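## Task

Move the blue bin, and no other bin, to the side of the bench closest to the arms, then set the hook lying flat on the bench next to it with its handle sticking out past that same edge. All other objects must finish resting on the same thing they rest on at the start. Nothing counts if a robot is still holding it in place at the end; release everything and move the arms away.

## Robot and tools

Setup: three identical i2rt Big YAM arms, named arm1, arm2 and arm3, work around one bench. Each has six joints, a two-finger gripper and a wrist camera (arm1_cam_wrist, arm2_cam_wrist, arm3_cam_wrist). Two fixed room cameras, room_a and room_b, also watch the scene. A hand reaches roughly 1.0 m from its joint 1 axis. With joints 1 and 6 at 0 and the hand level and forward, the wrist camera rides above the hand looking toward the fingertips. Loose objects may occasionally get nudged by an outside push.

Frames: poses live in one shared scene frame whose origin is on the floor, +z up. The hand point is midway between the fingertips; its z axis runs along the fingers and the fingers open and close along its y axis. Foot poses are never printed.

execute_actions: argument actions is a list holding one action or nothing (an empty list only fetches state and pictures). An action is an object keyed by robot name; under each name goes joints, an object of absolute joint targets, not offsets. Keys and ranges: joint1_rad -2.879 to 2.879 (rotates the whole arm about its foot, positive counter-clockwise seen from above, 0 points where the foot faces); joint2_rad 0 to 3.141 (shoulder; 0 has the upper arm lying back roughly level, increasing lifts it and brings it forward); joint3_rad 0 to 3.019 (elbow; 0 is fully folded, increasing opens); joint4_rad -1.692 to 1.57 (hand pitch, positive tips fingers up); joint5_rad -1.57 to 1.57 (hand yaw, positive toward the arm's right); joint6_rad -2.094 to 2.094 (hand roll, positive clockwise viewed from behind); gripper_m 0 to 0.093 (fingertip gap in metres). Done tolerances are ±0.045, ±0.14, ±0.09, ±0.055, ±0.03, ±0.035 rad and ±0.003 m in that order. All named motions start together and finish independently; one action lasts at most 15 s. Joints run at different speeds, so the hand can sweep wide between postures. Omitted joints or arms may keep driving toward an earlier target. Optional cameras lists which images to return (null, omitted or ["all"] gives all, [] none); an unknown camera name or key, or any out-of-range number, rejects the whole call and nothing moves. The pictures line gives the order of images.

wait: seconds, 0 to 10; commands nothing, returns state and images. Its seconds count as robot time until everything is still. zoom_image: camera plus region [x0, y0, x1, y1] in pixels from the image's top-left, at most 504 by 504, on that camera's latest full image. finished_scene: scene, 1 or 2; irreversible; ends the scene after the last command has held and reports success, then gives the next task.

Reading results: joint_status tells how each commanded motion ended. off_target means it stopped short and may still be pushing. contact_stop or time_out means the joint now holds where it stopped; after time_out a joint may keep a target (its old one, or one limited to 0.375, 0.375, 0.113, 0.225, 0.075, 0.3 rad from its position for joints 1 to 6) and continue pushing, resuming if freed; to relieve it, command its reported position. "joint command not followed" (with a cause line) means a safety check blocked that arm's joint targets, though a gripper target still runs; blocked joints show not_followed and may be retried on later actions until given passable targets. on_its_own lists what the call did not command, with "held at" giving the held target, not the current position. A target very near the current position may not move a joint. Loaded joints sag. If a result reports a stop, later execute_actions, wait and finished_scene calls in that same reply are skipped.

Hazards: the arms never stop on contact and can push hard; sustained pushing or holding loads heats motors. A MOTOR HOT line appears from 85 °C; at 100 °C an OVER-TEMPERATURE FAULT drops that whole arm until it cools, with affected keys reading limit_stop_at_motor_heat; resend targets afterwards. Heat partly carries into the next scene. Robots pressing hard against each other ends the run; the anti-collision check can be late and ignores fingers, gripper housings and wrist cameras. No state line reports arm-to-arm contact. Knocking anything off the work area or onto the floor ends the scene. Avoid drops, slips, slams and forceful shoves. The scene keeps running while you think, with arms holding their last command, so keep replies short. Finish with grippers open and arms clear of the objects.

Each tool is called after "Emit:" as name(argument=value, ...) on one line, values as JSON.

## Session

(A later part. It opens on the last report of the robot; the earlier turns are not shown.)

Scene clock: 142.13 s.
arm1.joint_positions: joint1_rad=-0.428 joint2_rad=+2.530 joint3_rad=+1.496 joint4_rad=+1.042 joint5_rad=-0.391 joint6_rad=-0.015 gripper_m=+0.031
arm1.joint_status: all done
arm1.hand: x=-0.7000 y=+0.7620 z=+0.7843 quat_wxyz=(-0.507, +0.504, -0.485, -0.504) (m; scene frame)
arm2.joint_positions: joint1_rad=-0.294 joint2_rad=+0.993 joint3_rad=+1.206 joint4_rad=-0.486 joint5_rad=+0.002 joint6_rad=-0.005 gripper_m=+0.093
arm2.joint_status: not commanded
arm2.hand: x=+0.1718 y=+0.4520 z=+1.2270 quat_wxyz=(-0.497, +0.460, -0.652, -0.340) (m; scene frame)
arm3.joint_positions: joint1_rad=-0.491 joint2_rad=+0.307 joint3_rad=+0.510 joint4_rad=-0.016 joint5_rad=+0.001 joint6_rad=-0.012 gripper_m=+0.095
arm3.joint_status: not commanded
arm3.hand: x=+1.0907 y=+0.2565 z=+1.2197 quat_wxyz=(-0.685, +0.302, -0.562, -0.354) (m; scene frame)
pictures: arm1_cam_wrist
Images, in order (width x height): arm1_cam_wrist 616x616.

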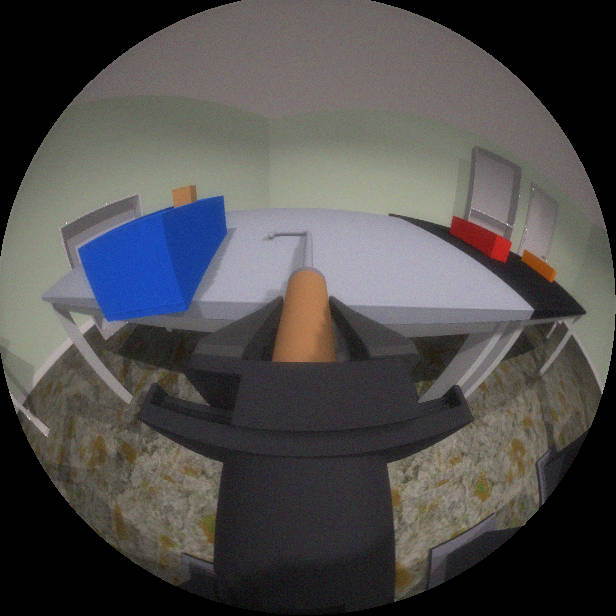

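Emit:
execute_actions(actions=[{"arm1":{"joints":{"joint4_rad":1.0}}}], cameras=[])

Emit:
execute_actions(actions=[{"arm1":{"joints":{"gripper_m":0.07}}}], cameras=[])

Emit:
execute_actions(actions=[{"arm1":{"joints":{"joint2_rad":2.25}}}], cameras=["arm1_cam_wrist"])

Emit:
execute_actions(actions=[{"arm1":{"joints":{"joint1_rad":-0.1,"joint2_rad":1.9,"joint3_rad":1.05,"joint4_rad":0.9,"joint5_rad":0,"gripper_m":0}}}], cameras=[])

Emit:
execute_actions(actions=[{"arm1":{"joints":{"joint2_rad":2.16,"joint4_rad":0.95}}}], cameras=["arm1_cam_wrist","room_b"])

Scene clock: 147.90 s.
arm1.joint_positions: joint1_rad=-0.428 joint2_rad=+2.530 joint3_rad=+1.502 joint4_rad=+1.022 joint5_rad=-0.391 joint6_rad=-0.015 gripper_m=+0.031
arm1.joint_status: all done
arm1.hand: x=-0.6993 y=+0.7638 z=+0.7824 quat_wxyz=(-0.503, +0.506, -0.489, -0.502) (m; scene frame)
arm2.joint_positions: joint1_rad=-0.294 joint2_rad=+0.993 joint3_rad=+1.206 joint4_rad=-0.486 joint5_rad=+0.002 joint6_rad=-0.005 gripper_m=+0.093
arm2.joint_status: not commanded
arm2.hand: x=+0.1718 y=+0.4520 z=+1.2270 quat_wxyz=(-0.497, +0.460, -0.652, -0.340) (m; scene frame)
arm3.joint_positions: joint1_rad=-0.491 joint2_rad=+0.307 joint3_rad=+0.510 joint4_rad=-0.016 joint5_rad=+0.001 joint6_rad=-0.012 gripper_m=+0.095
arm3.joint_status: not commanded
arm3.hand: x=+1.0907 y=+0.2565 z=+1.2197 quat_wxyz=(-0.685, +0.302, -0.562, -0.354) (m; scene frame)
pictures: none
No camera images: the call's "cameras" was empty. Leave "cameras" out to get every camera's image.

Scene clock: 148.57 s.
arm1.joint_positions: joint1_rad=-0.429 joint2_rad=+2.530 joint3_rad=+1.502 joint4_rad=+1.021 joint5_rad=-0.391 joint6_rad=-0.015 gripper_m=+0.070
arm1.joint_status: all done
arm1.hand: x=-0.6989 y=+0.7640 z=+0.7823 quat_wxyz=(-0.502, +0.506, -0.490, -0.502) (m; scene frame)
arm2.joint_positions: joint1_rad=-0.294 joint2_rad=+0.993 joint3_rad=+1.206 joint4_rad=-0.486 joint5_rad=+0.002 joint6_rad=-0.005 gripper_m=+0.093
arm2.joint_status: not commanded
arm2.hand: x=+0.1718 y=+0.4520 z=+1.2270 quat_wxyz=(-0.497, +0.460, -0.652, -0.340) (m; scene frame)
arm3.joint_positions: joint1_rad=-0.491 joint2_rad=+0.307 joint3_rad=+0.510 joint4_rad=-0.016 joint5_rad=+0.001 joint6_rad=-0.012 gripper_m=+0.095
arm3.joint_status: not commanded
arm3.hand: x=+1.0907 y=+0.2565 z=+1.2197 quat_wxyz=(-0.685, +0.302, -0.562, -0.354) (m; scene frame)
pictures: none
No camera images: the call's "cameras" was empty. Leave "cameras" out to get every camera's image.

Scene clock: 149.77 s.
arm1.joint_positions: joint1_rad=-0.429 joint2_rad=+2.235 joint3_rad=+1.524 joint4_rad=+1.006 joint5_rad=-0.391 joint6_rad=-0.015 gripper_m=+0.070
arm1.joint_status: all done
arm1.hand: x=-0.6925 y=+0.7790 z=+1.0241 quat_wxyz=(-0.594, +0.457, -0.387, -0.537) (m; scene frame)
arm2.joint_positions: joint1_rad=-0.294 joint2_rad=+0.993 joint3_rad=+1.206 joint4_rad=-0.486 joint5_rad=+0.002 joint6_rad=-0.005 gripper_m=+0.093
arm2.joint_status: not commanded
arm2.hand: x=+0.1718 y=+0.4520 z=+1.2270 quat_wxyz=(-0.497, +0.460, -0.652, -0.340) (m; scene frame)
arm3.joint_positions: joint1_rad=-0.491 joint2_rad=+0.307 joint3_rad=+0.510 joint4_rad=-0.016 joint5_rad=+0.001 joint6_rad=-0.012 gripper_m=+0.095
arm3.joint_status: not commanded
arm3.hand: x=+1.0907 y=+0.2565 z=+1.2197 quat_wxyz=(-0.685, +0.302, -0.562, -0.354) (m; scene frame)
pictures: arm1_cam_wrist
Images, in order (width x height): arm1_cam_wrist 616x616.

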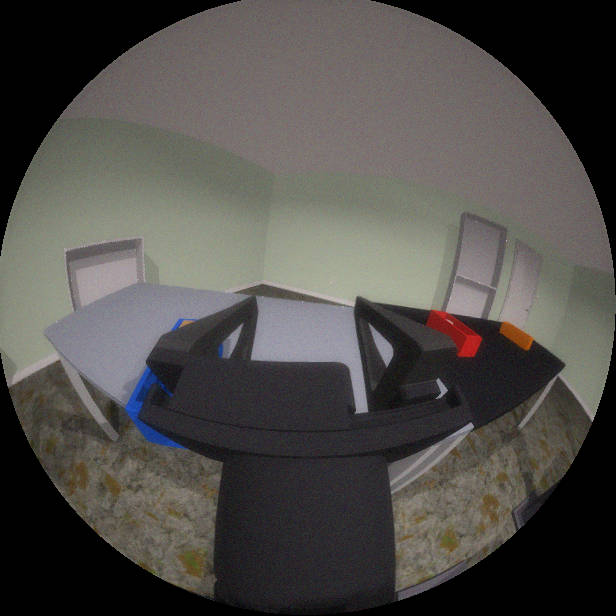

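Scene clock: 151.13 s.
arm1.joint_positions: joint1_rad=-0.103 joint2_rad=+1.898 joint3_rad=+1.052 joint4_rad=+0.912 joint5_rad=-0.001 joint6_rad=-0.013 gripper_m=+0.001
arm1.joint_status: all done
arm1.hand: x=-0.8974 y=+0.6968 z=+1.0145 quat_wxyz=(-0.536, +0.472, -0.487, -0.503) (m; scene frame)
arm2.joint_positions: joint1_rad=-0.294 joint2_rad=+0.993 joint3_rad=+1.206 joint4_rad=-0.486 joint5_rad=+0.002 joint6_rad=-0.005 gripper_m=+0.093
arm2.joint_status: not commanded
arm2.hand: x=+0.1718 y=+0.4520 z=+1.2270 quat_wxyz=(-0.497, +0.460, -0.652, -0.340) (m; scene frame)
arm3.joint_positions: joint1_rad=-0.491 joint2_rad=+0.307 joint3_rad=+0.510 joint4_rad=-0.016 joint5_rad=+0.001 joint6_rad=-0.012 gripper_m=+0.095
arm3.joint_status: not commanded
arm3.hand: x=+1.0907 y=+0.2565 z=+1.2197 quat_wxyz=(-0.685, +0.302, -0.562, -0.354) (m; scene frame)
pictures: none
No camera images: the call's "cameras" was empty. Leave "cameras" out to get every camera's image.

Scene clock: 152.43 s.
arm1.joint_positions: joint1_rad=-0.103 joint2_rad=+2.185 joint3_rad=+1.042 joint4_rad=+0.931 joint5_rad=-0.001 joint6_rad=-0.013 gripper_m=+0.001
arm1.joint_status: all done
arm1.hand: x=-0.8973 y=+0.6875 z=+0.8180 quat_wxyz=(-0.463, +0.538, -0.556, -0.433) (m; scene frame)
arm2.joint_positions: joint1_rad=-0.294 joint2_rad=+0.993 joint3_rad=+1.206 joint4_rad=-0.486 joint5_rad=+0.002 joint6_rad=-0.005 gripper_m=+0.093
arm2.joint_status: not commanded
arm2.hand: x=+0.1718 y=+0.4520 z=+1.2270 quat_wxyz=(-0.497, +0.460, -0.652, -0.340) (m; scene frame)
arm3.joint_positions: joint1_rad=-0.491 joint2_rad=+0.307 joint3_rad=+0.510 joint4_rad=-0.016 joint5_rad=+0.001 joint6_rad=-0.012 gripper_m=+0.095
arm3.joint_status: not commanded
arm3.hand: x=+1.0907 y=+0.2565 z=+1.2197 quat_wxyz=(-0.685, +0.302, -0.562, -0.354) (m; scene frame)
pictures: arm1_cam_wrist, room_b
Images, in order (width x height): arm1_cam_wrist 616x616, room_b 896x504.

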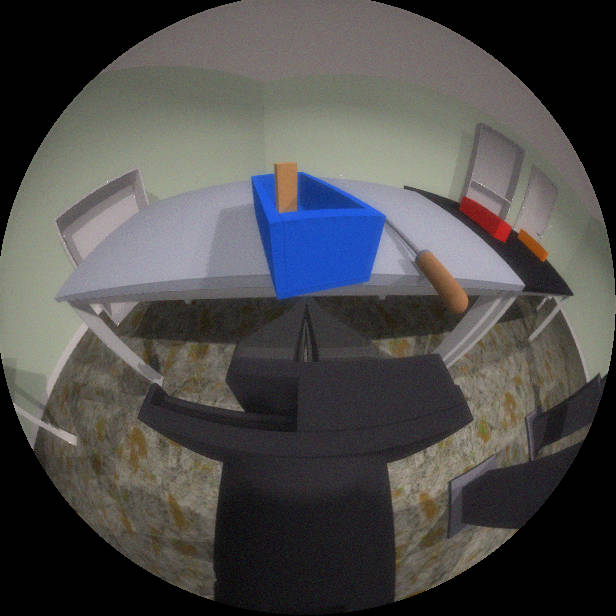

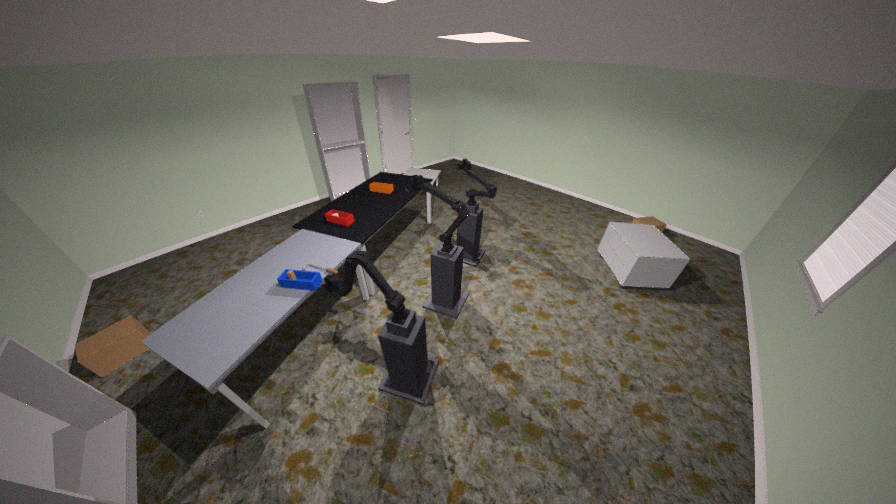

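Emit:
execute_actions(actions=[{"arm1":{"joints":{"joint2_rad":2.27,"joint3_rad":1.28,"joint4_rad":0.81}}}], cameras=[])

Emit:
execute_actions(actions=[{"arm1":{"joints":{"joint2_rad":2.36,"joint3_rad":1.48,"joint4_rad":0.70}}}], cameras=[])

Emit:
execute_actions(actions=[{"arm1":{"joints":{"joint2_rad":1.7,"joint3_rad":0.7,"joint4_rad":0.6}}}], cameras=["arm1_cam_wrist"])

Scene clock: 157.63 s.
arm1.joint_positions: joint1_rad=-0.103 joint2_rad=+2.266 joint3_rad=+1.237 joint4_rad=+0.826 joint5_rad=-0.001 joint6_rad=-0.013 gripper_m=+0.001
arm1.joint_status: all done
arm1.hand: x=-0.8943 y=+0.7476 z=+0.8188 quat_wxyz=(-0.465, +0.536, -0.554, -0.436) (m; scene frame)
arm2.joint_positions: joint1_rad=-0.294 joint2_rad=+0.993 joint3_rad=+1.206 joint4_rad=-0.486 joint5_rad=+0.002 joint6_rad=-0.005 gripper_m=+0.093
arm2.joint_status: not commanded
arm2.hand: x=+0.1718 y=+0.4520 z=+1.2270 quat_wxyz=(-0.497, +0.460, -0.652, -0.340) (m; scene frame)
arm3.joint_positions: joint1_rad=-0.491 joint2_rad=+0.307 joint3_rad=+0.510 joint4_rad=-0.016 joint5_rad=+0.001 joint6_rad=-0.012 gripper_m=+0.095
arm3.joint_status: not commanded
arm3.hand: x=+1.0907 y=+0.2565 z=+1.2197 quat_wxyz=(-0.685, +0.302, -0.562, -0.354) (m; scene frame)
pictures: none
No camera images: the call's "cameras" was empty. Leave "cameras" out to get every camera's image.

Scene clock: 158.57 s.
arm1.joint_positions: joint1_rad=-0.103 joint2_rad=+2.357 joint3_rad=+1.424 joint4_rad=+0.714 joint5_rad=+0.000 joint6_rad=-0.013 gripper_m=+0.001
arm1.joint_status: all done
arm1.hand: x=-0.8916 y=+0.7984 z=+0.8082 quat_wxyz=(-0.461, +0.539, -0.558, -0.431) (m; scene frame)
arm2.joint_positions: joint1_rad=-0.294 joint2_rad=+0.993 joint3_rad=+1.206 joint4_rad=-0.486 joint5_rad=+0.002 joint6_rad=-0.005 gripper_m=+0.093
arm2.joint_status: not commanded
arm2.hand: x=+0.1718 y=+0.4520 z=+1.2270 quat_wxyz=(-0.497, +0.460, -0.652, -0.340) (m; scene frame)
arm3.joint_positions: joint1_rad=-0.491 joint2_rad=+0.307 joint3_rad=+0.510 joint4_rad=-0.016 joint5_rad=+0.001 joint6_rad=-0.012 gripper_m=+0.095
arm3.joint_status: not commanded
arm3.hand: x=+1.0907 y=+0.2565 z=+1.2197 quat_wxyz=(-0.685, +0.302, -0.562, -0.354) (m; scene frame)
pictures: none
No camera images: the call's "cameras" was empty. Leave "cameras" out to get every camera's image.

Scene clock: 160.17 s.
arm1.joint_positions: joint1_rad=-0.103 joint2_rad=+1.701 joint3_rad=+0.696 joint4_rad=+0.611 joint5_rad=+0.000 joint6_rad=-0.013 gripper_m=+0.001
arm1.joint_status: all done
arm1.hand: x=-0.9036 y=+0.5623 z=+0.8956 quat_wxyz=(-0.410, +0.575, -0.595, -0.384) (m; scene frame)
arm2.joint_positions: joint1_rad=-0.294 joint2_rad=+0.993 joint3_rad=+1.206 joint4_rad=-0.486 joint5_rad=+0.002 joint6_rad=-0.005 gripper_m=+0.093
arm2.joint_status: not commanded
arm2.hand: x=+0.1718 y=+0.4520 z=+1.2270 quat_wxyz=(-0.497, +0.460, -0.652, -0.340) (m; scene frame)
arm3.joint_positions: joint1_rad=-0.491 joint2_rad=+0.307 joint3_rad=+0.510 joint4_rad=-0.016 joint5_rad=+0.001 joint6_rad=-0.012 gripper_m=+0.095
arm3.joint_status: not commanded
arm3.hand: x=+1.0907 y=+0.2565 z=+1.2197 quat_wxyz=(-0.685, +0.302, -0.562, -0.354) (m; scene frame)
pictures: arm1_cam_wrist
Images, in order (width x height): arm1_cam_wrist 616x616.

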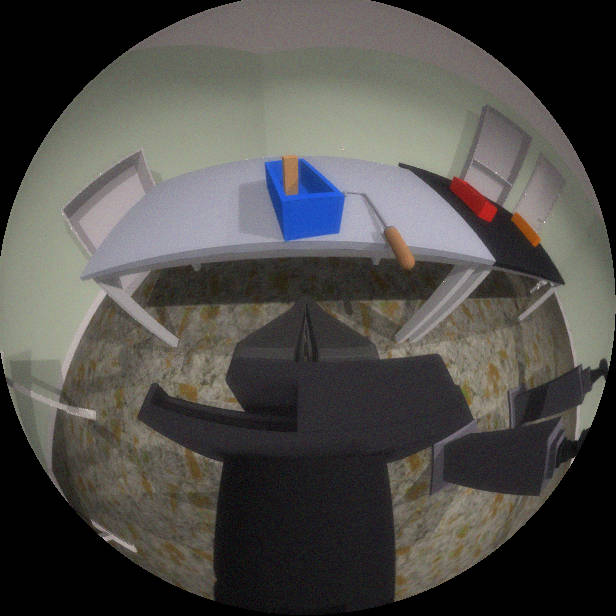

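Emit:
finished_scene(scene=1)

The scene is finished: the task was done.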